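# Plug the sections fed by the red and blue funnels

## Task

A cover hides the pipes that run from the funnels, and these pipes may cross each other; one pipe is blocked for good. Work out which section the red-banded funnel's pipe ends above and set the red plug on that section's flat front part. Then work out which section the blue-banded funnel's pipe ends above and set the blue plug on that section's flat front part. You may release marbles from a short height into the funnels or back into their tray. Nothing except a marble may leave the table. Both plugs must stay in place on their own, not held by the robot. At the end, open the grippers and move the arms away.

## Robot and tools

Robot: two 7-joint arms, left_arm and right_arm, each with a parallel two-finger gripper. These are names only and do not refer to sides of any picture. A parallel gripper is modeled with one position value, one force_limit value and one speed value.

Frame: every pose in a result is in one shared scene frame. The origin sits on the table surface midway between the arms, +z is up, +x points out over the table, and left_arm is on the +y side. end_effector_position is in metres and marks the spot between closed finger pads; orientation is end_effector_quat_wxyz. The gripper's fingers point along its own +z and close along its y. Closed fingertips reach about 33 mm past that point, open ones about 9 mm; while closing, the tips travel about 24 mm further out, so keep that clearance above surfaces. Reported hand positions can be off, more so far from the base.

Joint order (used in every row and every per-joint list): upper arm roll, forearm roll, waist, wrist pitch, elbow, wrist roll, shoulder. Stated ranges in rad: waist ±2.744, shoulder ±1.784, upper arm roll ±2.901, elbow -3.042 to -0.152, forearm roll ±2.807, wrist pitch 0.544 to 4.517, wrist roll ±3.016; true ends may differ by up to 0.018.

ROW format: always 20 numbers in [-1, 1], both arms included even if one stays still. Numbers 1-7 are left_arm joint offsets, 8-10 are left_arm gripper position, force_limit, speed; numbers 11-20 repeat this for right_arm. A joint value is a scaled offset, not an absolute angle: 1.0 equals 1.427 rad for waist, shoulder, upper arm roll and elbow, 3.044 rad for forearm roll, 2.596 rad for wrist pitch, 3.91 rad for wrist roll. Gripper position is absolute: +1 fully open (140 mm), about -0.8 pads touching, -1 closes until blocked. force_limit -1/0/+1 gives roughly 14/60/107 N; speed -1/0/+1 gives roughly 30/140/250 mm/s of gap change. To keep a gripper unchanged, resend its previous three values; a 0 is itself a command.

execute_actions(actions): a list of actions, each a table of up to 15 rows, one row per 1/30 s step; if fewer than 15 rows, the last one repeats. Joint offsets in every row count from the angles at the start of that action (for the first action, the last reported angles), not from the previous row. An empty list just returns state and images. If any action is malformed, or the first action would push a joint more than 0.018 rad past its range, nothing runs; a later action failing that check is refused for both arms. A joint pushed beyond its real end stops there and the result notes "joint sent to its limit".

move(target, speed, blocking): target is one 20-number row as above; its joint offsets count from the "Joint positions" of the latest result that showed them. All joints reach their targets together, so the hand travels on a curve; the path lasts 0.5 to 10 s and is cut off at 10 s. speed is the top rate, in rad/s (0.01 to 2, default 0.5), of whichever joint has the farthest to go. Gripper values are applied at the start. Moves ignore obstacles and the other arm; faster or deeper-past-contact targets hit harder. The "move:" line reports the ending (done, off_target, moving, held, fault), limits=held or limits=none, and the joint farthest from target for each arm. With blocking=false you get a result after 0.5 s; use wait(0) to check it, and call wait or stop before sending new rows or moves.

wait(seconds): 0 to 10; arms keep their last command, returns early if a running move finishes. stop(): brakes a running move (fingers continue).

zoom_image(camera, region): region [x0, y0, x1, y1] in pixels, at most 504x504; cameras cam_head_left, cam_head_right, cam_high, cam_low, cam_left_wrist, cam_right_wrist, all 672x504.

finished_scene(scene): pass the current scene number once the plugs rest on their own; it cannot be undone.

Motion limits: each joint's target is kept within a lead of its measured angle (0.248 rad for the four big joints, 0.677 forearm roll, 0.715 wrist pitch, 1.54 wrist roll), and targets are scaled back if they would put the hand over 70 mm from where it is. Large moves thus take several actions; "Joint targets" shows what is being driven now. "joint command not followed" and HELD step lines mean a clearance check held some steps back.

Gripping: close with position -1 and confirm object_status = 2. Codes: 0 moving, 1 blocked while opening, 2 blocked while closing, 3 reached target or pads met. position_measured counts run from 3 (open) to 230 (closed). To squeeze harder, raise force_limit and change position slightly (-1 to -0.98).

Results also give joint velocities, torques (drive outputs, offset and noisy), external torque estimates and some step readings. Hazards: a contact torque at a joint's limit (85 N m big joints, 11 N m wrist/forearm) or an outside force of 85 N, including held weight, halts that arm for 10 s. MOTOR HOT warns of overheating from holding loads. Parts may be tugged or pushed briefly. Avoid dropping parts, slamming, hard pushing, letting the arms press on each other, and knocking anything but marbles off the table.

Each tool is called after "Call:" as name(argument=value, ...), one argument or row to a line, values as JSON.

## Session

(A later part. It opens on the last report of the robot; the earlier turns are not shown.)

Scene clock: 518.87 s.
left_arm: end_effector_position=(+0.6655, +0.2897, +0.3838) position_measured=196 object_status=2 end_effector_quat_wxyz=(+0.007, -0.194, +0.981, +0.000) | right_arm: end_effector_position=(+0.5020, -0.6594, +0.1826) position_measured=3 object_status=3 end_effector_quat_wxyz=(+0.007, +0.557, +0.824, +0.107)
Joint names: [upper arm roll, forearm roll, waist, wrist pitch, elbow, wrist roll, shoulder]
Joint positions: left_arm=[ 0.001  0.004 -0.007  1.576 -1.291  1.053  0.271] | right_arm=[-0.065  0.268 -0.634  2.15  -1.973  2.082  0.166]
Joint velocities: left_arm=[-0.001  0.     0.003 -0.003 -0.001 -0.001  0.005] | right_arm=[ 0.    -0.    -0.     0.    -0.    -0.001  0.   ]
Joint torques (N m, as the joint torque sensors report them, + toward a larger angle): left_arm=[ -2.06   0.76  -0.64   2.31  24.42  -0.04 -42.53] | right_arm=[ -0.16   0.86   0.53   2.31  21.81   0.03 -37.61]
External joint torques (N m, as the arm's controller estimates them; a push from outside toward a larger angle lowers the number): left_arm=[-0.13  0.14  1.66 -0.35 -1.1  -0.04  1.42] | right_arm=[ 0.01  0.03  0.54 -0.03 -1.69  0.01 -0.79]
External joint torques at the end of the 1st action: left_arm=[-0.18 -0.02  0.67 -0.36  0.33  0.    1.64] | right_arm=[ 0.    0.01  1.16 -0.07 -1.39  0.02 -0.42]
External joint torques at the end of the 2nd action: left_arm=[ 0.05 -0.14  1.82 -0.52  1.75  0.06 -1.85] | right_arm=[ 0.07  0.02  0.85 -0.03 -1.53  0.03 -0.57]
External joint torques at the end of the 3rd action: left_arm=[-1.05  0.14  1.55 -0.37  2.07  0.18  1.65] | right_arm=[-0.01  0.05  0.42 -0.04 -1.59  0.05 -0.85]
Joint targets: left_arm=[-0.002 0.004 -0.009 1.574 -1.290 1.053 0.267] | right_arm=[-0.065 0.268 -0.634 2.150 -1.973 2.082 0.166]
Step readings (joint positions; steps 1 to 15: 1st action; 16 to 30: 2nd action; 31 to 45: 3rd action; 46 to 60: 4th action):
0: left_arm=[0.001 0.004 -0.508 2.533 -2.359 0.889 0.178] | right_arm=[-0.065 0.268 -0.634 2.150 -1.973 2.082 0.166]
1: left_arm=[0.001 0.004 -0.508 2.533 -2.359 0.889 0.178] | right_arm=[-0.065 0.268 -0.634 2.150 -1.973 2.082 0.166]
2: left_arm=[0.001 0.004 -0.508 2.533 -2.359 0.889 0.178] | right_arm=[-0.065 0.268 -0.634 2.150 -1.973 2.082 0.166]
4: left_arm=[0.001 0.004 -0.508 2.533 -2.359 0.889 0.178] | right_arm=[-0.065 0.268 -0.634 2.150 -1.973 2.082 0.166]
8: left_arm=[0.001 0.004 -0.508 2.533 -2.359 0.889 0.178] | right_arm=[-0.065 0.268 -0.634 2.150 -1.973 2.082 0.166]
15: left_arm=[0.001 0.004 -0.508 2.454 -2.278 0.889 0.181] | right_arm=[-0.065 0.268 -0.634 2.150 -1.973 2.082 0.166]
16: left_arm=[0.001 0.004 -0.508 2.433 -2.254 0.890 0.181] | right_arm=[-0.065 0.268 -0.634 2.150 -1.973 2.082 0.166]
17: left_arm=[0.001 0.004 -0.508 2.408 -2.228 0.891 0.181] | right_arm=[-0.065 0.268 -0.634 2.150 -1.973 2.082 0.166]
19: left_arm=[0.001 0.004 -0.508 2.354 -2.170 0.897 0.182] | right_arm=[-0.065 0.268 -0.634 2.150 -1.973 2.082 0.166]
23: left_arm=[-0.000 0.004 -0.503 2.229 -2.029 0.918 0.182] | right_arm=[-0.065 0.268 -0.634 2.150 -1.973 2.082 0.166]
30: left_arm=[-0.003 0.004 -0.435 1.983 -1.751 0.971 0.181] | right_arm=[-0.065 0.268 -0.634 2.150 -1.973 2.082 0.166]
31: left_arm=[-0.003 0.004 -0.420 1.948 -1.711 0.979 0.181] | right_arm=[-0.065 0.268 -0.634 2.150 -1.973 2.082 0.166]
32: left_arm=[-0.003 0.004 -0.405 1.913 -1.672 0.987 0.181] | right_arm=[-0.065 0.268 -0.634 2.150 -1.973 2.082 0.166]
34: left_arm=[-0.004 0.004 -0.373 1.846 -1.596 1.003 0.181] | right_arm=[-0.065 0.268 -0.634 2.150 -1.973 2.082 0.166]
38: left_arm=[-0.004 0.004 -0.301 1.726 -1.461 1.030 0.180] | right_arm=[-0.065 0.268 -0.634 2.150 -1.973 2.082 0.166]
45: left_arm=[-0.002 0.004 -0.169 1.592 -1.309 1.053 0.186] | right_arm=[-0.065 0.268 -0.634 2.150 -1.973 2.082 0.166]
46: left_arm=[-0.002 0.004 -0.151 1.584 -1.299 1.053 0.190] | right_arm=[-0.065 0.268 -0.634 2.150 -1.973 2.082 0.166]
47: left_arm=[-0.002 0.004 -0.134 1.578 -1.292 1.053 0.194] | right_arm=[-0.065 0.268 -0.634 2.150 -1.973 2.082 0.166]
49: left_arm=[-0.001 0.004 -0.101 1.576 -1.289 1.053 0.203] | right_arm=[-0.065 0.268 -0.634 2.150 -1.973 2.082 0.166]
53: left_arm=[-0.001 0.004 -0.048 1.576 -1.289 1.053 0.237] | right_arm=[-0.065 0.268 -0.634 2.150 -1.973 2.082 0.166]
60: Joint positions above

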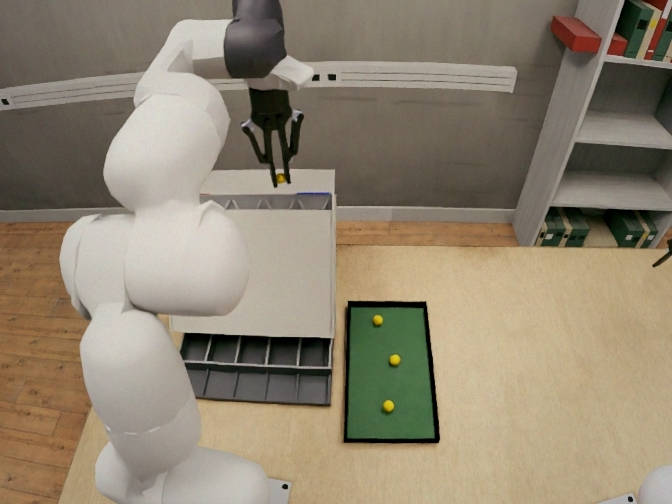

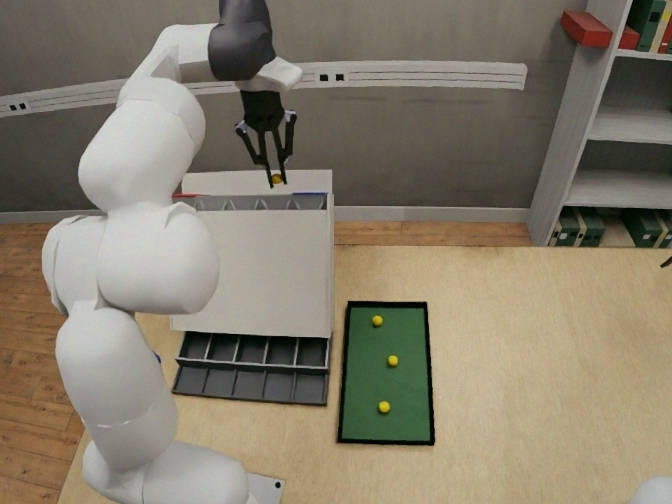

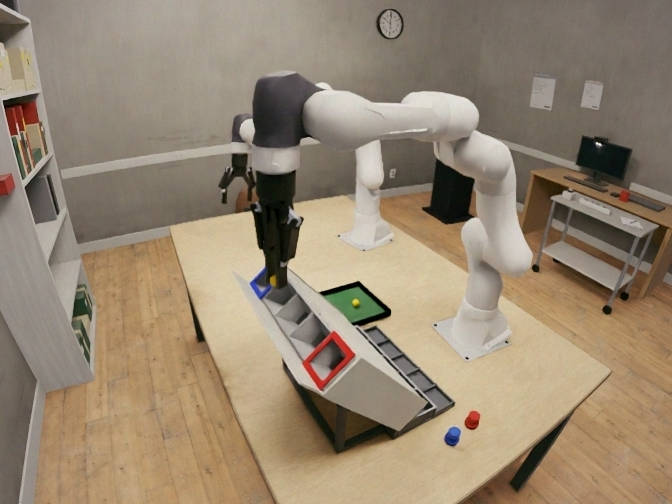

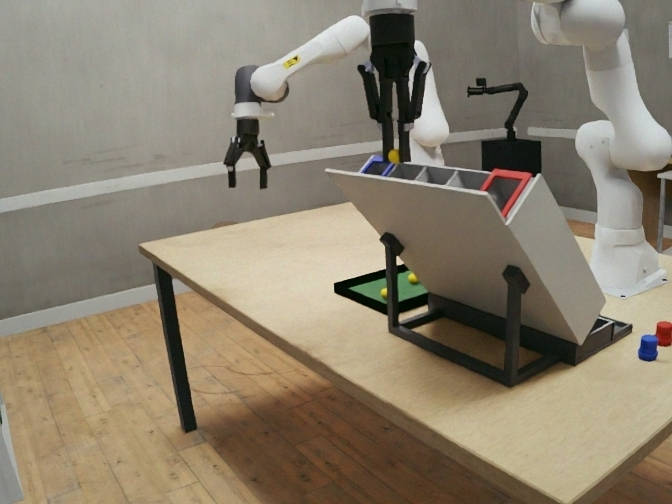

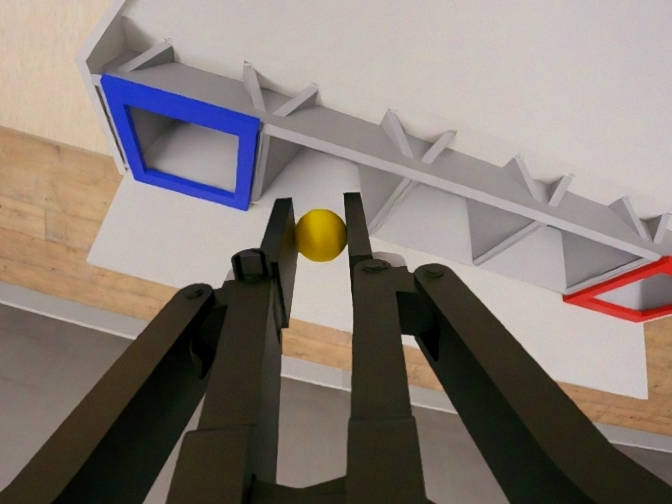

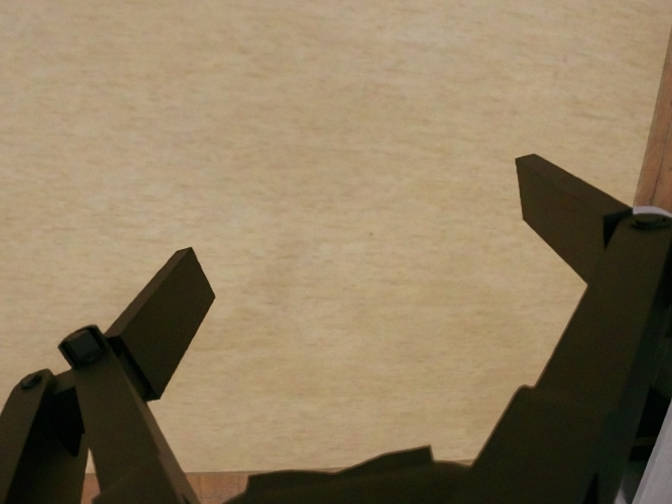

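Call:
execute_actions(
  actions=[
    [[0,0,0,0,0,0,0,-0.2,-0.5,0.3,0,0,0,0,0,0,0,1,0,0],[0,0,0,0,0,0,0,-0.2,-0.5,0.3,0,0,0,0,0,0,0,1,0,0],[0,0,0,0,0,0,0,-0.2,-0.5,0.3,0,0,0,0,0,0,0,1,0,0],[0,0,0,0,0,0,0,-0.2,-0.5,0.3,0,0,0,0,0,0,0,1,0,0],[0,0,0,0,0,0,0,-0.2,-0.5,0.3,0,0,0,0,0,0,0,1,0,0],[0,0,0,0,0,0,-0.0031,-0.2,-0.5,0.3,0,0,0,0,0,0,0,1,0,0],[0,0,0,0,0,0,-0.0062,-0.2,-0.5,0.3,0,0,0,0,0,0,0,1,0,0],[0,0,-0.0047,0,0,0,-0.0096,-0.2,-0.5,0.3,0,0,0,0,0,0,0,1,0,0],[0,0,-0.0118,0,0,0,-0.0129,-0.2,-0.5,0.3,0,0,0,0,0,0,0,1,0,0],[0,0,-0.0203,0,0,0,-0.016,-0.2,-0.5,0.3,0,0,0,0,0,0,0,1,0,0],[0,0,-0.0302,0,0,0,-0.0186,-0.2,-0.5,0.3,0,0,0,0,0,0,0,1,0,0],[0,0,-0.0412,0,0,0,-0.0205,-0.2,-0.5,0.3,0,0,0,0,0,0,0,1,0,0],[0,0,-0.0534,0,0,0,-0.0215,-0.2,-0.5,0.3,0,0,0,0,0,0,0,1,0,0],[0,0,-0.0664,0,0,0,-0.0213,-0.2,-0.5,0.3,0,0,0,0,0,0,0,1,0,0],[0,0,-0.0802,0,0,0,-0.0198,-0.2,-0.5,0.3,0,0,0,0,0,0,0,1,0,0]],
    [[-0.002,0,-0.0412,0,0,0,0,-0.2,-0.5,0.3,0,0,0,0,0,0,0,1,0,0],[-0.002,0,-0.0561,0,0,0,0,-0.2,-0.5,0.3,0,0,0,0,0,0,0,1,0,0],[-0.002,0,-0.0715,0,0,0,0,-0.2,-0.5,0.3,0,0,0,0,0,0,0,1,0,0],[-0.002,0,-0.0872,0,0,0,0,-0.2,-0.5,0.3,0,0,0,0,0,0,0,1,0,0],[-0.002,0,-0.1029,0,0,0,0,-0.2,-0.5,0.3,0,0,0,0,0,0,0,1,0,0],[-0.002,0,-0.1186,0.0044,-0.005,0,0.0018,-0.2,-0.5,0.3,0,0,0,0,0,0,0,1,0,0],[-0.002,0,-0.1341,0.0119,-0.0127,0,0.0025,-0.2,-0.5,0.3,0,0,0,0,0,0,0,1,0,0],[-0.002,0,-0.1494,0.0201,-0.0222,0,0.0034,-0.2,-0.5,0.3,0,0,0,0,0,0,0,1,0,0],[-0.002,0,-0.1642,0.0292,-0.0333,0,0.0045,-0.2,-0.5,0.3,0,0,0,0,0,0,0,1,0,0],[-0.002,0,-0.1784,0.039,-0.046,0,0.0056,-0.2,-0.5,0.3,0,0,0,0,0,0,0,1,0,0],[-0.002,0,-0.1919,0.0494,-0.06,0,0.0069,-0.2,-0.5,0.3,0,0,0,0,0,0,0,1,0,0],[-0.002,0,-0.2046,0.0604,-0.0754,0,0.0083,-0.2,-0.5,0.3,0,0,0,0,0,0,0,1,0,0],[-0.002,0,-0.2163,0.072,-0.0919,0,0.0099,-0.2,-0.5,0.3,0,0,0,0,0,0,0,1,0,0],[-0.002,0,-0.2269,0.084,-0.1095,0,0.0115,-0.2,-0.5,0.3,0,0,0,0,0,0,0,1,0,0],[-0.002,0,-0.2363,0.0964,-0.1281,0,0.0132,-0.2,-0.5,0.3,0,0,0,0,0,0,0,1,0,0]],
    [[0,0,-0.0347,0.0564,-0.0559,0,0.0065,-0.2,-0.5,0.3,0,0,0,0,0,0,0,1,0,0],[0,0,-0.0411,0.0694,-0.0761,0,0.0084,-0.2,-0.5,0.3,0,0,0,0,0,0,0,1,0,0],[0,0,-0.0455,0.0827,-0.0969,0,0.0103,-0.2,-0.5,0.3,0,0,0,0,0,0,0,1,0,0],[0,0,-0.0478,0.0961,-0.1183,0,0.0123,-0.2,-0.5,0.3,0,0,0,0,0,0,0,1,0,0],[0,0,-0.048,0.1095,-0.14,0,0.0143,-0.2,-0.5,0.3,0,0,0,0,0,0,0,1,0,0],[0,0,-0.046,0.1231,-0.1621,0,0.0164,-0.2,-0.5,0.3,0,0,0,0,0,0,0,1,0,0],[0,0,-0.043,0.1365,-0.1844,0,0.0184,-0.2,-0.5,0.3,0,0,0,0,0,0,0,1,0,0],[0,0,-0.043,0.1499,-0.2067,0,0.0205,-0.2,-0.5,0.3,0,0,0,0,0,0,0,1,0,0],[0,0,-0.043,0.1631,-0.2291,0,0.0226,-0.2,-0.5,0.3,0,0,0,0,0,0,0,1,0,0],[0,0,-0.043,0.176,-0.2513,0,0.0246,-0.2,-0.5,0.3,0,0,0,0,0,0,0,1,0,0],[0,0,-0.043,0.1887,-0.2732,0,0.0267,-0.2,-0.5,0.3,0,0,0,0,0,0,0,1,0,0],[0,0,-0.043,0.201,-0.2948,0,0.0287,-0.2,-0.5,0.3,0,0,0,0,0,0,0,1,0,0],[0,0,-0.043,0.2129,-0.316,0,0.0306,-0.2,-0.5,0.3,0,0,0,0,0,0,0,1,0,0],[0,0,-0.043,0.2243,-0.3366,0,0.0325,-0.2,-0.5,0.3,0,0,0,0,0,0,0,1,0,0],[0,0,-0.043,0.2352,-0.3564,0,0.0344,-0.2,-0.5,0.3,0,0,0,0,0,0,0,1,0,0]],
    [[0,0,0,0.0671,-0.0665,0,0.0075,-0.2,-0.5,0.3,0,0,0,0,0,0,0,1,0,0],[0,0,0,0.0767,-0.0847,0,0.0092,-0.2,-0.5,0.3,0,0,0,0,0,0,0,1,0,0],[0,0,0,0.0855,-0.1019,0,0.0108,-0.2,-0.5,0.3,0,0,0,0,0,0,0,1,0,0],[0,0,0,0.0935,-0.118,0,0.0121,-0.2,-0.5,0.3,0,0,0,0,0,0,0,1,0,0],[0,0,0,0.1007,-0.1328,0,0.0133,-0.2,-0.5,0.3,0,0,0,0,0,0,0,1,0,0],[0,0,0,0.1069,-0.1463,0,0.0144,-0.2,-0.5,0.3,0,0,0,0,0,0,0,1,0,0],[0,0,0,0.1122,-0.1583,0,0.0153,-0.2,-0.5,0.3,0,0,0,0,0,0,0,1,0,0],[0,0,0,0.1164,-0.1686,0,0.0161,-0.2,-0.5,0.3,0,0,0,0,0,0,0,1,0,0],[0,0,0,0.1196,-0.1771,0,0.0167,-0.2,-0.5,0.3,0,0,0,0,0,0,0,1,0,0],[0,0,0,0.1216,-0.1837,0,0.0171,-0.2,-0.5,0.3,0,0,0,0,0,0,0,1,0,0],[0,0,0,0.1223,-0.188,0,0.0174,-0.2,-0.5,0.3,0,0,0,0,0,0,0,1,0,0],[0,0,0,0.1217,-0.19,0,0.0175,-0.2,-0.5,0.3,0,0,0,0,0,0,0,1,0,0],[0,0,0,0.1197,-0.19,0,0.0175,-0.2,-0.5,0.3,0,0,0,0,0,0,0,1,0,0],[0,0,0,0.1162,-0.188,0,0.0174,-0.2,-0.5,0.3,0,0,0,0,0,0,0,1,0,0],[0,0,0,0.108,-0.186,0,0.0172,-0.2,-0.5,0.3,0,0,0,0,0,0,0,1,0,0]],
  ],
)

Scene clock: 586.87 s.
left_arm: end_effector_position=(+0.5196, +0.0619, +0.0473) position_measured=154 object_status=3 end_effector_quat_wxyz=(+0.004, +0.025, +1.000, -0.001) | right_arm: end_effector_position=(+0.5020, -0.6594, +0.1826) position_measured=3 object_status=3 end_effector_quat_wxyz=(+0.007, +0.557, +0.824, +0.107)
Joint names: [upper arm roll, forearm roll, waist, wrist pitch, elbow, wrist roll, shoulder]
Joint positions: left_arm=[ 0.     0.004 -0.442  2.452 -2.125  1.053  0.32 ] | right_arm=[-0.065  0.268 -0.634  2.15  -1.973  2.082  0.166]
Joint velocities: left_arm=[-0.    -0.001 -0.     0.004 -0.    -0.001  0.   ] | right_arm=[ 0.001 -0.001  0.    -0.    -0.001  0.001 -0.   ]
Joint torques (N m, as the joint torque sensors report them, + toward a larger angle): left_arm=[ -1.12   0.5   -0.03   3.01  20.26   0.   -40.25] | right_arm=[ -0.27   0.86   0.54   2.33  21.85   0.03 -37.59]
External joint torques (N m, as the arm's controller estimates them; a push from outside toward a larger angle lowers the number): left_arm=[-1.39 -0.04 -0.01  0.34 -1.38  0.01  0.38] | right_arm=[-0.11  0.03  0.54 -0.01 -1.74  0.02 -0.6 ]
External joint torques at the end of the 1st action: left_arm=[-1.37  0.28 -1.74  0.13  1.7   0.02 -0.63] | right_arm=[ 0.07  0.    0.76 -0.03 -1.84  0.   -0.71]
External joint torques at the end of the 2nd action: left_arm=[-0.39 -0.2  -2.01  0.44 -1.77 -0.02  0.48] | right_arm=[ 0.03  0.01  0.73 -0.03 -1.57  0.05 -0.72]
External joint torques at the end of the 3rd action: left_arm=[ 0.42 -0.06  1.42  0.53 -1.95  0.01  2.44] | right_arm=[ 0.    0.03  0.78 -0.09 -1.93  0.05 -0.42]
Joint targets: left_arm=[-0.000 0.004 -0.442 2.456 -2.126 1.053 0.317] | right_arm=[-0.065 0.268 -0.634 2.150 -1.973 2.082 0.166]
Step readings (joint positions; steps 1 to 15: 1st action; 16 to 30: 2nd action; 31 to 45: 3rd action; 46 to 60: 4th action):
0: left_arm=[-0.001 0.004 -0.007 1.576 -1.291 1.053 0.270] | right_arm=[-0.065 0.268 -0.634 2.150 -1.973 2.082 0.166]
1: left_arm=[-0.001 0.004 -0.007 1.576 -1.291 1.053 0.270] | right_arm=[-0.065 0.268 -0.634 2.150 -1.973 2.082 0.166]
2: left_arm=[-0.001 0.004 -0.007 1.576 -1.291 1.053 0.270] | right_arm=[-0.065 0.268 -0.634 2.150 -1.973 2.082 0.166]
4: left_arm=[-0.001 0.004 -0.007 1.576 -1.291 1.053 0.270] | right_arm=[-0.065 0.268 -0.634 2.150 -1.973 2.082 0.166]
8: left_arm=[-0.000 0.004 -0.008 1.576 -1.292 1.053 0.268] | right_arm=[-0.065 0.268 -0.634 2.150 -1.973 2.082 0.166]
15: left_arm=[0.006 0.004 -0.076 1.576 -1.291 1.053 0.244] | right_arm=[-0.065 0.268 -0.634 2.150 -1.973 2.082 0.166]
16: left_arm=[0.005 0.004 -0.094 1.576 -1.291 1.053 0.243] | right_arm=[-0.065 0.268 -0.634 2.150 -1.973 2.082 0.166]
17: left_arm=[0.005 0.004 -0.112 1.576 -1.291 1.053 0.243] | right_arm=[-0.065 0.268 -0.634 2.150 -1.973 2.082 0.166]
19: left_arm=[0.005 0.004 -0.152 1.576 -1.291 1.053 0.243] | right_arm=[-0.065 0.268 -0.634 2.150 -1.973 2.082 0.166]
23: left_arm=[0.004 0.004 -0.238 1.590 -1.302 1.053 0.242] | right_arm=[-0.065 0.268 -0.634 2.150 -1.973 2.082 0.166]
30: left_arm=[0.001 0.004 -0.379 1.713 -1.418 1.053 0.250] | right_arm=[-0.065 0.268 -0.634 2.150 -1.973 2.082 0.166]
31: left_arm=[0.000 0.004 -0.395 1.738 -1.442 1.053 0.253] | right_arm=[-0.065 0.268 -0.634 2.150 -1.973 2.082 0.166]
32: left_arm=[-0.000 0.004 -0.409 1.765 -1.468 1.053 0.255] | right_arm=[-0.065 0.268 -0.634 2.150 -1.973 2.082 0.166]
34: left_arm=[-0.002 0.004 -0.432 1.823 -1.522 1.053 0.259] | right_arm=[-0.065 0.268 -0.634 2.150 -1.973 2.082 0.166]
38: left_arm=[-0.005 0.004 -0.446 1.949 -1.642 1.053 0.269] | right_arm=[-0.065 0.268 -0.634 2.150 -1.973 2.082 0.166]
45: left_arm=[-0.000 0.004 -0.442 2.176 -1.861 1.053 0.293] | right_arm=[-0.065 0.268 -0.634 2.150 -1.973 2.082 0.166]
46: left_arm=[0.000 0.004 -0.442 2.206 -1.890 1.053 0.296] | right_arm=[-0.065 0.268 -0.634 2.150 -1.973 2.082 0.166]
47: left_arm=[0.000 0.004 -0.442 2.235 -1.919 1.053 0.299] | right_arm=[-0.065 0.268 -0.634 2.150 -1.973 2.082 0.166]
49: left_arm=[0.000 0.004 -0.442 2.290 -1.973 1.053 0.305] | right_arm=[-0.065 0.268 -0.634 2.150 -1.973 2.082 0.166]
53: left_arm=[0.000 0.004 -0.442 2.381 -2.061 1.053 0.314] | right_arm=[-0.065 0.268 -0.634 2.150 -1.973 2.082 0.166]
60: Joint positions above

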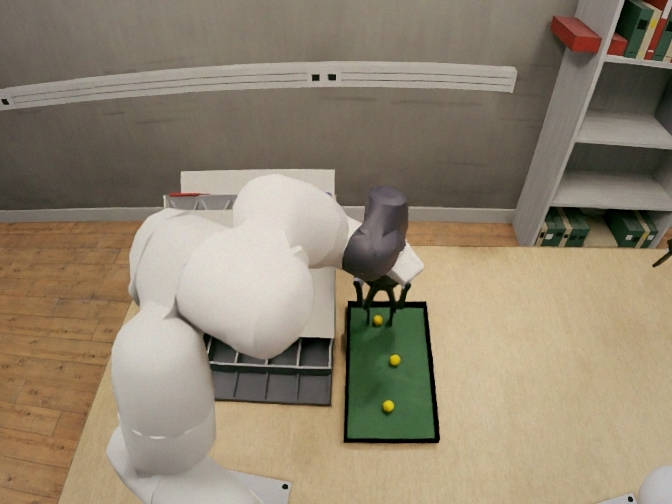

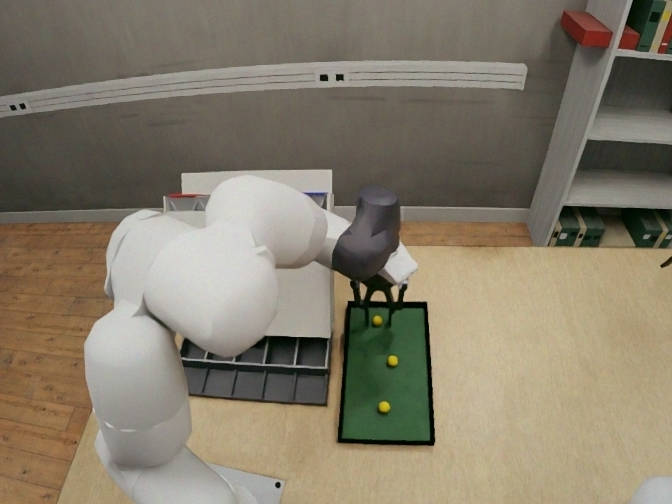

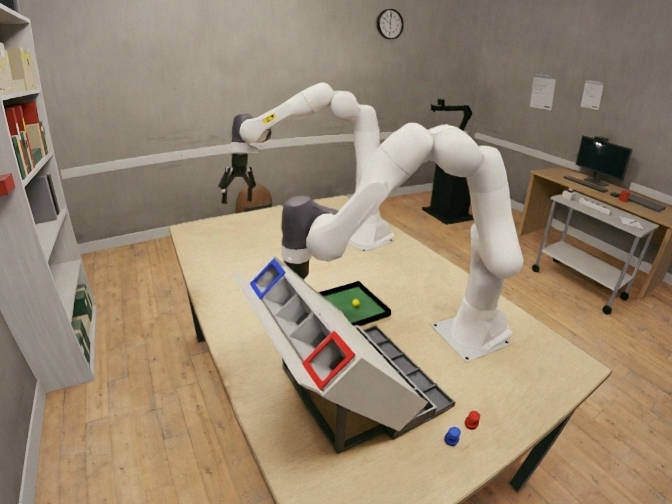

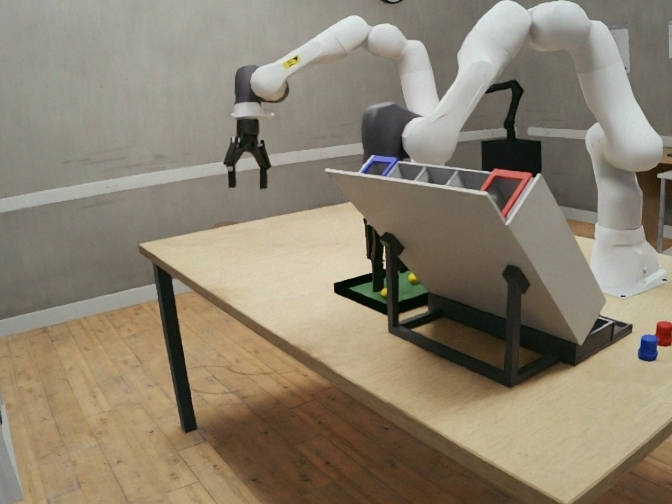

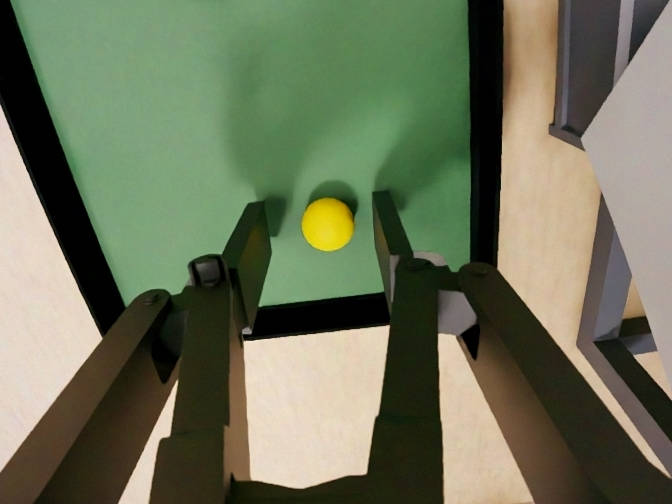

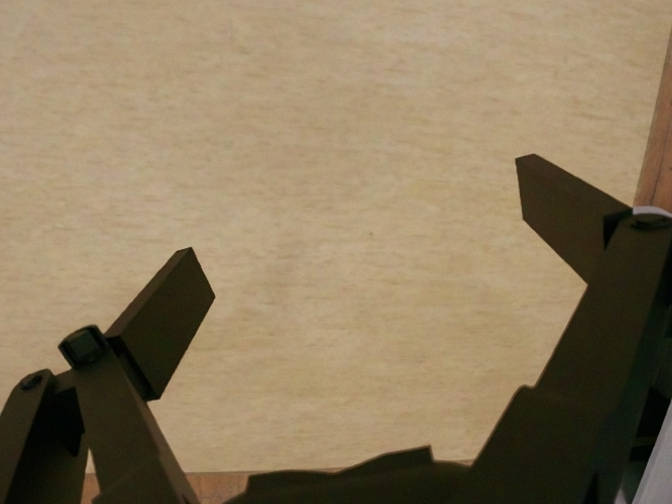

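Call:
execute_actions(
  actions=[],
)

Call:
zoom_image(
  camera="cam_head_right",
  region=[150, 310, 350, 420],
)

Call:
zoom_image(
  camera="cam_head_left",
  region=[150, 310, 350, 420],
)

Scene clock: 599.63 s.
left_arm: end_effector_position=(+0.5201, +0.0616, +0.0476) position_measured=154 object_status=3 end_effector_quat_wxyz=(+0.004, +0.025, +1.000, -0.001) | right_arm: end_effector_position=(+0.5020, -0.6594, +0.1826) position_measured=3 object_status=3 end_effector_quat_wxyz=(+0.007, +0.557, +0.824, +0.107)
Joint names: [upper arm roll, forearm roll, waist, wrist pitch, elbow, wrist roll, shoulder]
Joint positions: left_arm=[ 0.     0.004 -0.442  2.454 -2.125  1.053  0.32 ] | right_arm=[-0.065  0.268 -0.634  2.15  -1.973  2.082  0.166]
Joint velocities: left_arm=[ 0.     0.001 -0.    -0.001  0.     0.002  0.   ] | right_arm=[ 0.001  0.    -0.002 -0.001  0.     0.     0.   ]
Joint torques (N m, as the joint torque sensors report them, + toward a larger angle): left_arm=[ -0.59   0.47   0.08   2.64  20.41  -0.05 -40.49] | right_arm=[  0.04   0.83   0.63   2.33  21.96   0.06 -37.35]
External joint torques (N m, as the arm's controller estimates them; a push from outside toward a larger angle lowers the number): left_arm=[-0.89 -0.04  0.07  0.19 -0.07 -0.05 -1.81] | right_arm=[ 0.16  0.    0.57 -0.01 -1.63  0.04 -0.4 ]
Joint targets: left_arm=[-0.000 0.004 -0.442 2.456 -2.126 1.053 0.317] | right_arm=[-0.065 0.268 -0.634 2.150 -1.973 2.082 0.166]

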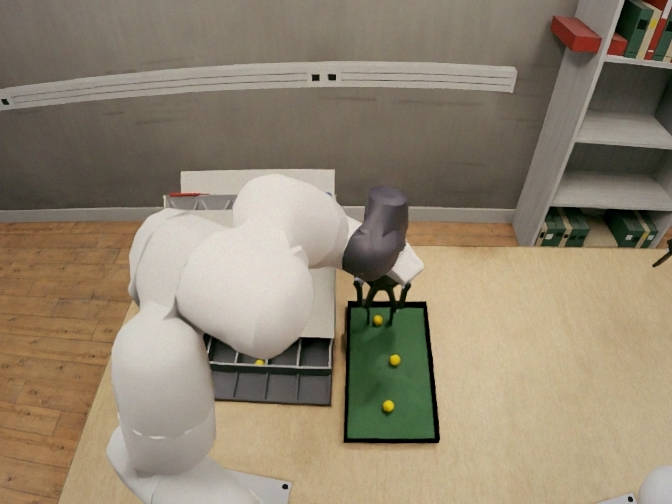

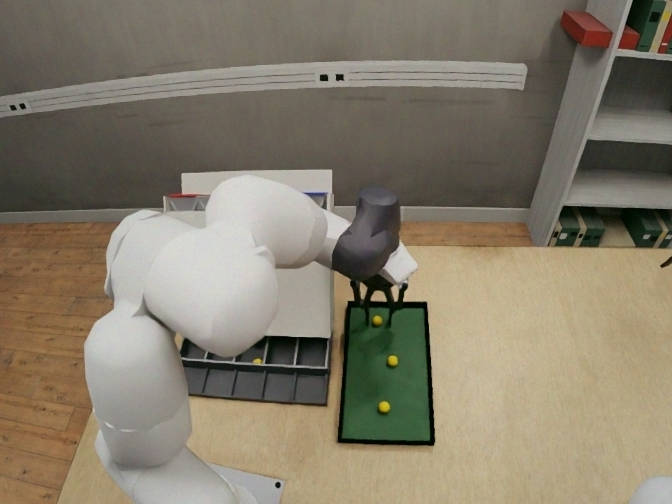

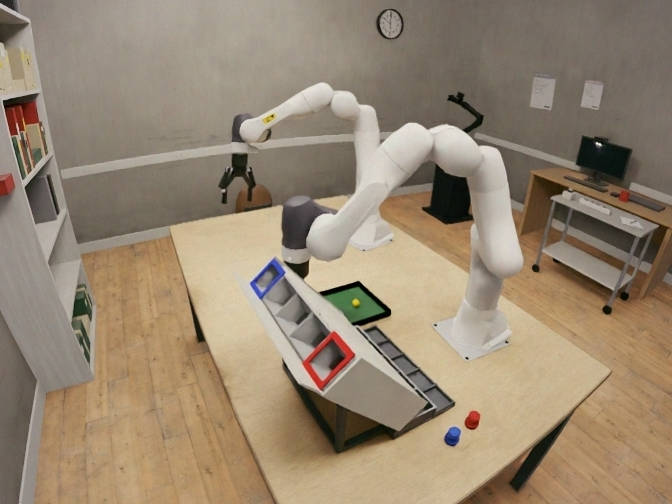

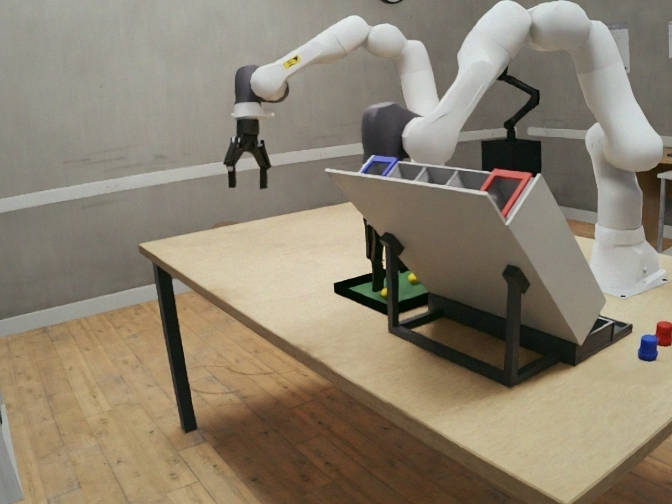

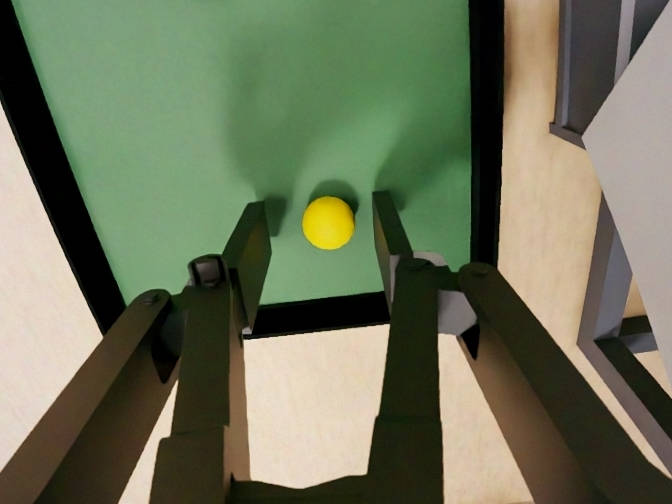

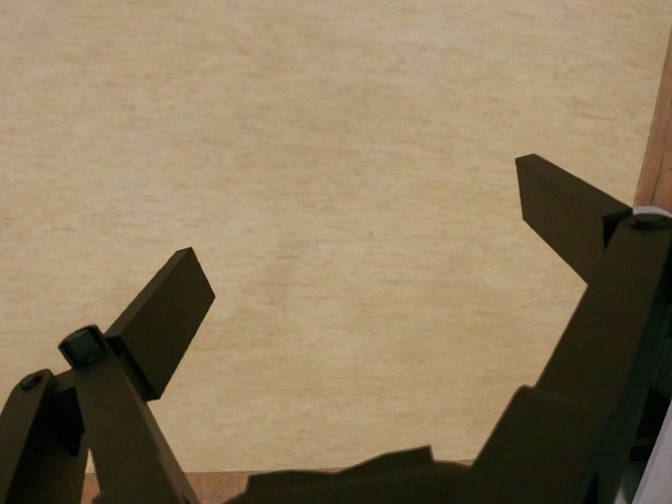

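Region (150, 310, 350, 420) of cam_head_right's 672x504 image, scaled by 2.520, with more detail than that image has; it fills the top 277 rows of this view, and the rest is white.

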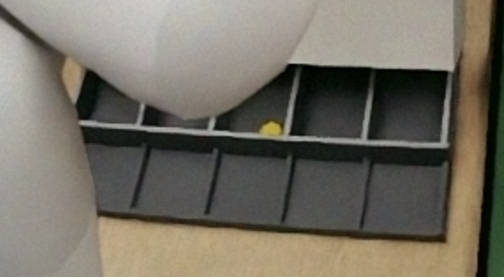

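Region (150, 310, 350, 420) of cam_head_left's 672x504 image, scaled by 2.520, with more detail than that image has; it fills the top 277 rows of this view, and the rest is white.

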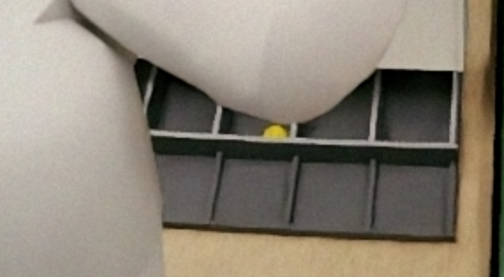

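Call:
execute_actions(
  actions=[
    [[0,0,0,0,0,0,0.007,-0.2,-0.5,0.3,0,0,0,0,0,0,0,1,0,0],[0,0,0,0,0,0,0.011,-1,-0.5,-0.1,0,0,0,0,0,0,0,1,0,0],[0,0,0,0,0,0,0.011,-1,-0.5,-0.1,0,0,0,0,0,0,0,1,0,0],[0,0,0,0,0,0,0.0095,-1,-0.5,-0.1,0,0,0,0,0,0,0,1,0,0],[0,0,0,0,0,0,0.0082,-1,-0.5,-0.1,0,0,0,0,0,0,0,1,0,0],[0,0,0,0,0,0,0.0075,-1,-0.5,-0.1,0,0,0,0,0,0,0,1,0,0],[0,0,0,0,0,0,0.0075,-1,-0.5,-0.1,0,0,0,0,0,0,0,1,0,0],[0,0,0,0,0,0,0.0075,-1,-0.5,-0.1,0,0,0,0,0,0,0,1,0,0],[0,0,0,0,0,0,0.0075,-1,-0.5,-0.1,0,0,0,0,0,0,0,1,0,0],[0,0,0,0,0,0,0.006,-1,-0.5,-0.1,0,0,0,0,0,0,0,1,0,0],[0,0,0,-0.0071,0.0148,0,0.0025,-1,-0.5,-0.1,0,0,0,0,0,0,0,1,0,0],[0,0,0,-0.0202,0.0279,0,0.0005,-1,-0.5,-0.1,0,0,0,0,0,0,0,1,0,0],[0,0,0,-0.0345,0.0437,0,-0.0017,-1,-0.5,-0.1,0,0,0,0,0,0,0,1,0,0],[0,0,0,-0.0498,0.0621,0,-0.0037,-1,-0.5,-0.1,0,0,0,0,0,0,0,1,0,0],[0,0,0,-0.0662,0.0828,0,-0.0059,-1,-0.5,-0.1,0,0,0,0,0,0,0,1,0,0]],
    [[0,0,0,-0.0582,0.0622,0.003,-0.0084,-1,-0.5,-0.1,0,0,0,0,0,0,0,1,0,0],[0,0,0,-0.076,0.0866,0.0065,-0.011,-1,-0.5,-0.1,0,0,0,0,0,0,0,1,0,0],[0,0,0,-0.0943,0.1126,0.01,-0.0136,-1,-0.5,-0.1,0,0,0,0,0,0,0,1,0,0],[0,0,0,-0.1129,0.1398,0.0137,-0.0163,-1,-0.5,-0.1,0,0,0,0,0,0,0,1,0,0],[0,0,0,-0.1318,0.1679,0.0173,-0.0191,-1,-0.5,-0.1,0,0,0,0,0,0,0,1,0,0],[0,0,0,-0.1507,0.1969,0.021,-0.0219,-1,-0.5,-0.1,0,0,0,0,0,0,0,1,0,0],[0,0,0,-0.1696,0.2263,0.0248,-0.0251,-1,-0.5,-0.1,0,0,0,0,0,0,0,1,0,0],[0,0,0,-0.1881,0.2559,0.0284,-0.0282,-1,-0.5,-0.1,0,0,0,0,0,0,0,1,0,0],[0,0,0,-0.2063,0.2854,0.0321,-0.0314,-1,-0.5,-0.1,0,0,0,0,0,0,0,1,0,0],[0,0,0,-0.2239,0.3147,0.0357,-0.0345,-1,-0.5,-0.1,0,0,0,0,0,0,0,1,0,0],[0,0,0,-0.2408,0.3434,0.0392,-0.0376,-1,-0.5,-0.1,0,0,0,0,0,0,0,1,0,0],[0,0,0.0144,-0.2569,0.3712,0.0425,-0.0406,-1,-0.5,-0.1,0,0,0,0,0,0,0,1,0,0],[0,0,0.0224,-0.272,0.3979,0.0458,-0.0435,-1,-0.5,-0.1,0,0,0,0,0,0,0,1,0,0],[0,0,0.0321,-0.2859,0.4233,0.0488,-0.0462,-1,-0.5,-0.1,0,0,0,0,0,0,0,1,0,0],[0,0,0.0436,-0.2985,0.4471,0.0517,-0.0488,-1,-0.5,-0.1,0,0,0,0,0,0,0,1,0,0]],
    [[0.003,0,0.0387,-0.0838,0.0794,0.0276,-0.0095,-1,-0.5,-0.1,0,0,0,0,0,0,0,1,0,0],[0.003,0,0.053,-0.0933,0.0991,0.03,-0.0117,-1,-0.5,-0.1,0,0,0,0,0,0,0,1,0,0],[0.003,0,0.0686,-0.1011,0.1165,0.0322,-0.0136,-1,-0.5,-0.1,0,0,0,0,0,0,0,1,0,0],[0.003,0,0.0854,-0.107,0.1313,0.0341,-0.015,-1,-0.5,-0.1,0,0,0,0,0,0,0,1,0,0],[0.003,0,0.1031,-0.1108,0.1431,0.0357,-0.016,-1,-0.5,-0.1,0,0,0,0,0,0,0,1,0,0],[0.003,0,0.1216,-0.1125,0.1517,0.037,-0.0165,-1,-0.5,-0.1,0,0,0,0,0,0,0,1,0,0],[0.003,0,0.1409,-0.1117,0.157,0.0379,-0.0165,-1,-0.5,-0.1,0,0,0,0,0,0,0,1,0,0],[0.003,0,0.1607,-0.1085,0.1585,0.0385,-0.0165,-1,-0.5,-0.1,0,0,0,0,0,0,0,1,0,0],[0.003,0,0.1808,-0.1026,0.1561,0.0386,-0.0163,-1,-0.5,-0.1,0,0,0,0,0,0,0,1,0,0],[0.003,0,0.2012,-0.0939,0.1528,0.0383,-0.016,-1,-0.5,-0.1,0,0,0,0,0,0,0,1,0,0],[0.003,0,0.2217,-0.0888,0.1528,0.0376,-0.016,-1,-0.5,-0.1,0,0,0,0,0,0,0,1,0,0],[0.003,0,0.2423,-0.0888,0.1528,0.0364,-0.016,-1,-0.5,-0.1,0,0,0,0,0,0,0,1,0,0],[0.003,0,0.2626,-0.0888,0.1528,0.0347,-0.016,-1,-0.5,-0.1,0,0,0,0,0,0,0,1,0,0],[0.003,0,0.2826,-0.0888,0.1528,0.0325,-0.016,-1,-0.5,-0.1,0,0,0,0,0,0,0,1,0,0],[0.003,0,0.3022,-0.0888,0.1528,0.0297,-0.016,-1,-0.5,-0.1,0,0,0,0,0,0,0,1,0,0]],
    [[0,0,0.0643,0,0,0,0,-1,-0.5,-0.1,0,0,0,0,0,0,0,1,0,0],[0,0,0.0825,0,0,0,0,-1,-0.5,-0.1,0,0,0,0,0,0,0,1,0,0],[0,0,0.0999,0,0,0,0.0032,-1,-0.5,-0.1,0,0,0,0,0,0,0,1,0,0],[0,0,0.1162,0,0,0,0.0066,-1,-0.5,-0.1,0,0,0,0,0,0,0,1,0,0],[0,0,0.1313,0,0,0,0.0103,-1,-0.5,-0.1,0,0,0,0,0,0,0,1,0,0],[0,0,0.1452,0,0,0,0.0142,-1,-0.5,-0.1,0,0,0,0,0,0,0,1,0,0],[0,0,0.1576,0,0,0,0.0181,-1,-0.5,-0.1,0,0,0,0,0,0,0,1,0,0],[0,0,0.1684,0,0,0,0.0218,-1,-0.5,-0.1,0,0,0,0,0,0,0,1,0,0],[0,0,0.1774,0,0,0,0.025,-1,-0.5,-0.1,0,0,0,0,0,0,0,1,0,0],[0,0,0.1845,0,0,0,0.0272,-1,-0.5,-0.1,0,0,0,0,0,0,0,1,0,0],[0,0,0.1897,0,0,0,0.0285,-1,-0.5,-0.1,0,0,0,0,0,0,0,1,0,0],[0,0,0.1926,0,0,0,0.0288,-1,-0.5,-0.1,0,0,0,0,0,0,0,1,0,0],[0,0,0.1932,0,0,0,0.028,-1,-0.5,-0.1,0,0,0,0,0,0,0,1,0,0],[0,0,0.1937,0,0,0,0.027,-1,-0.5,-0.1,0,0,0,0,0,0,0,1,0,0],[0,0,0.194,0,0,0,0.027,-1,-0.5,-0.1,0,0,0,0,0,0,0,1,0,0]],
  ],
)

Scene clock: 714.03 s.
left_arm: end_effector_position=(+0.6676, +0.4401, +0.3755) position_measured=196 object_status=2 end_effector_quat_wxyz=(+0.001, -0.205, +0.979, +0.003) | right_arm: end_effector_position=(+0.5020, -0.6594, +0.1826) position_measured=3 object_status=3 end_effector_quat_wxyz=(+0.007, +0.557, +0.824, +0.107)
Joint names: [upper arm roll, forearm roll, waist, wrist pitch, elbow, wrist roll, shoulder]
Joint positions: left_arm=[ 0.004  0.004  0.225  1.575 -1.29   1.267  0.285] | right_arm=[-0.065  0.268 -0.634  2.15  -1.973  2.082  0.166]
Joint velocities: left_arm=[-0.001 -0.     0.064  0.001  0.001  0.     0.004] | right_arm=[-0.     0.     0.    -0.    -0.     0.001  0.   ]
Joint torques (N m, as the joint torque sensors report them, + toward a larger angle): left_arm=[ -3.33   0.79  -2.25   2.44  23.74  -0.01 -39.85] | right_arm=[  0.41   0.8    0.64   2.33  21.86   0.03 -37.55]
External joint torques (N m, as the arm's controller estimates them; a push from outside toward a larger angle lowers the number): left_arm=[-0.57  0.24  1.13 -0.14 -1.45 -0.01  3.61] | right_arm=[ 0.55 -0.02  0.61  0.   -1.66  0.02 -0.65]
External joint torques at the end of the 1st action: left_arm=[-0.37 -0.1   0.89 -0.47  1.32 -0.12 -1.44] | right_arm=[ 0.4   0.03  1.23 -0.06 -1.66  0.02 -0.62]
External joint torques at the end of the 2nd action: left_arm=[-0.85 -0.34  1.65 -0.6   2.72  0.13 -1.49] | right_arm=[ 0.01  0.05  0.9  -0.02 -1.7   0.03 -0.67]
External joint torques at the end of the 3rd action: left_arm=[-0.77 -0.08  1.89 -0.37 -0.17  0.21  2.27] | right_arm=[ 0.12  0.    0.77  0.   -1.56  0.03 -0.58]
Joint targets: left_arm=[-0.002 0.004 0.227 1.575 -1.289 1.267 0.283] | right_arm=[-0.065 0.268 -0.634 2.150 -1.973 2.082 0.166]
Step readings (joint positions; steps 1 to 15: 1st action; 16 to 30: 2nd action; 31 to 45: 3rd action; 46 to 60: 4th action):
0: left_arm=[0.000 0.004 -0.442 2.454 -2.125 1.053 0.320] | right_arm=[-0.065 0.268 -0.634 2.150 -1.973 2.082 0.166]
1: left_arm=[0.000 0.004 -0.442 2.454 -2.125 1.053 0.320] | right_arm=[-0.065 0.268 -0.634 2.150 -1.973 2.082 0.166]
2: left_arm=[0.000 0.004 -0.442 2.454 -2.125 1.053 0.323] | right_arm=[-0.065 0.268 -0.634 2.150 -1.973 2.082 0.166]
4: left_arm=[0.000 0.004 -0.442 2.454 -2.125 1.053 0.328] | right_arm=[-0.065 0.268 -0.634 2.150 -1.973 2.082 0.166]
8: left_arm=[0.000 0.004 -0.442 2.454 -2.125 1.053 0.331] | right_arm=[-0.065 0.268 -0.634 2.150 -1.973 2.082 0.166]
15: left_arm=[0.000 0.004 -0.442 2.388 -2.064 1.053 0.328] | right_arm=[-0.065 0.268 -0.634 2.150 -1.973 2.082 0.166]
16: left_arm=[0.000 0.004 -0.442 2.362 -2.039 1.054 0.326] | right_arm=[-0.065 0.268 -0.634 2.150 -1.973 2.082 0.166]
17: left_arm=[0.000 0.004 -0.442 2.332 -2.010 1.056 0.325] | right_arm=[-0.065 0.268 -0.634 2.150 -1.973 2.082 0.166]
19: left_arm=[0.000 0.004 -0.442 2.264 -1.945 1.064 0.321] | right_arm=[-0.065 0.268 -0.634 2.150 -1.973 2.082 0.166]
23: left_arm=[0.000 0.004 -0.442 2.102 -1.791 1.091 0.306] | right_arm=[-0.065 0.268 -0.634 2.150 -1.973 2.082 0.166]
30: left_arm=[-0.005 0.004 -0.417 1.803 -1.507 1.159 0.269] | right_arm=[-0.065 0.268 -0.634 2.150 -1.973 2.082 0.166]
31: left_arm=[-0.006 0.004 -0.403 1.766 -1.470 1.170 0.264] | right_arm=[-0.065 0.268 -0.634 2.150 -1.973 2.082 0.166]
32: left_arm=[-0.007 0.004 -0.387 1.730 -1.436 1.181 0.260] | right_arm=[-0.065 0.268 -0.634 2.150 -1.973 2.082 0.166]
34: left_arm=[-0.007 0.004 -0.349 1.668 -1.377 1.201 0.252] | right_arm=[-0.065 0.268 -0.634 2.150 -1.973 2.082 0.166]
38: left_arm=[-0.005 0.004 -0.250 1.587 -1.301 1.237 0.240] | right_arm=[-0.065 0.268 -0.634 2.150 -1.973 2.082 0.166]
45: left_arm=[-0.002 0.004 -0.050 1.575 -1.289 1.267 0.244] | right_arm=[-0.065 0.268 -0.634 2.150 -1.973 2.082 0.166]
46: left_arm=[-0.001 0.004 -0.021 1.575 -1.289 1.267 0.245] | right_arm=[-0.065 0.268 -0.634 2.150 -1.973 2.082 0.166]
47: left_arm=[-0.001 0.004 0.007 1.575 -1.289 1.267 0.246] | right_arm=[-0.065 0.268 -0.634 2.150 -1.973 2.082 0.166]
49: left_arm=[-0.000 0.004 0.061 1.575 -1.289 1.267 0.247] | right_arm=[-0.065 0.268 -0.634 2.150 -1.973 2.082 0.166]
53: left_arm=[0.002 0.004 0.152 1.575 -1.289 1.267 0.260] | right_arm=[-0.065 0.268 -0.634 2.150 -1.973 2.082 0.166]
60: Joint positions above

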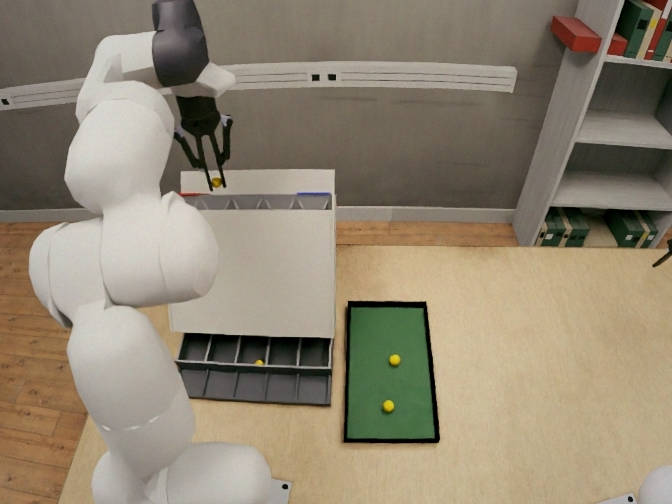

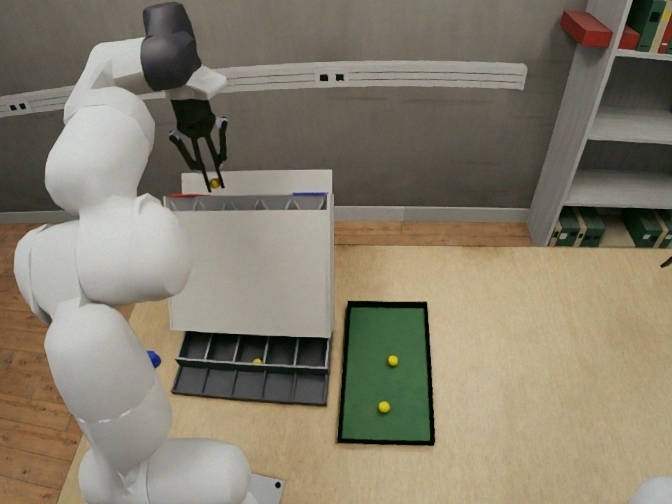

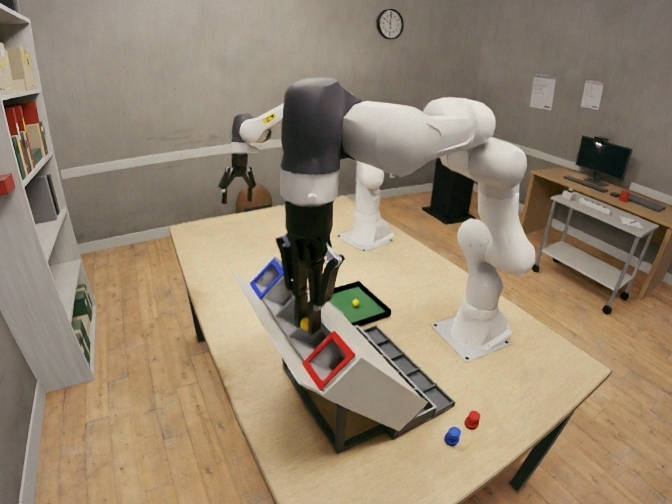

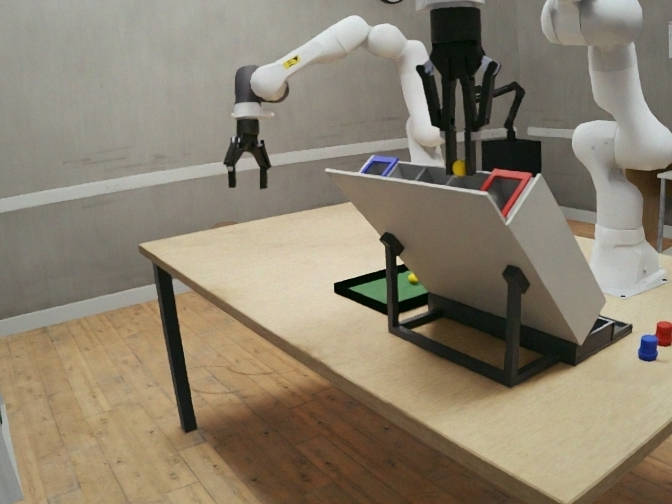

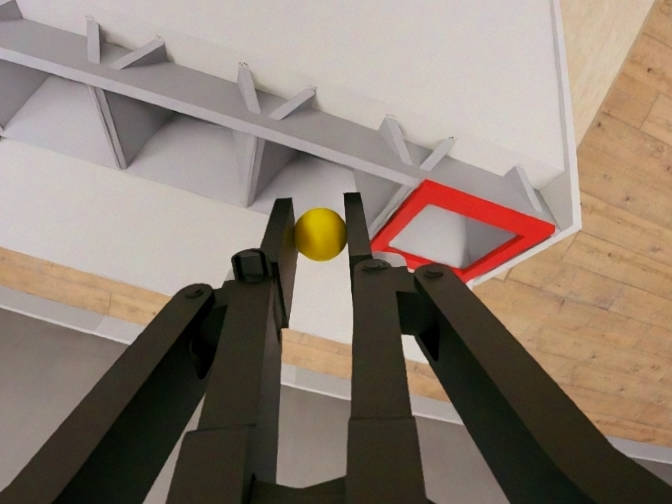

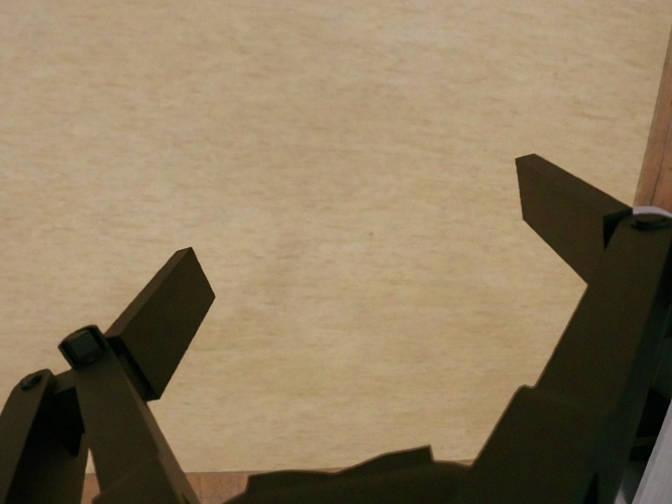

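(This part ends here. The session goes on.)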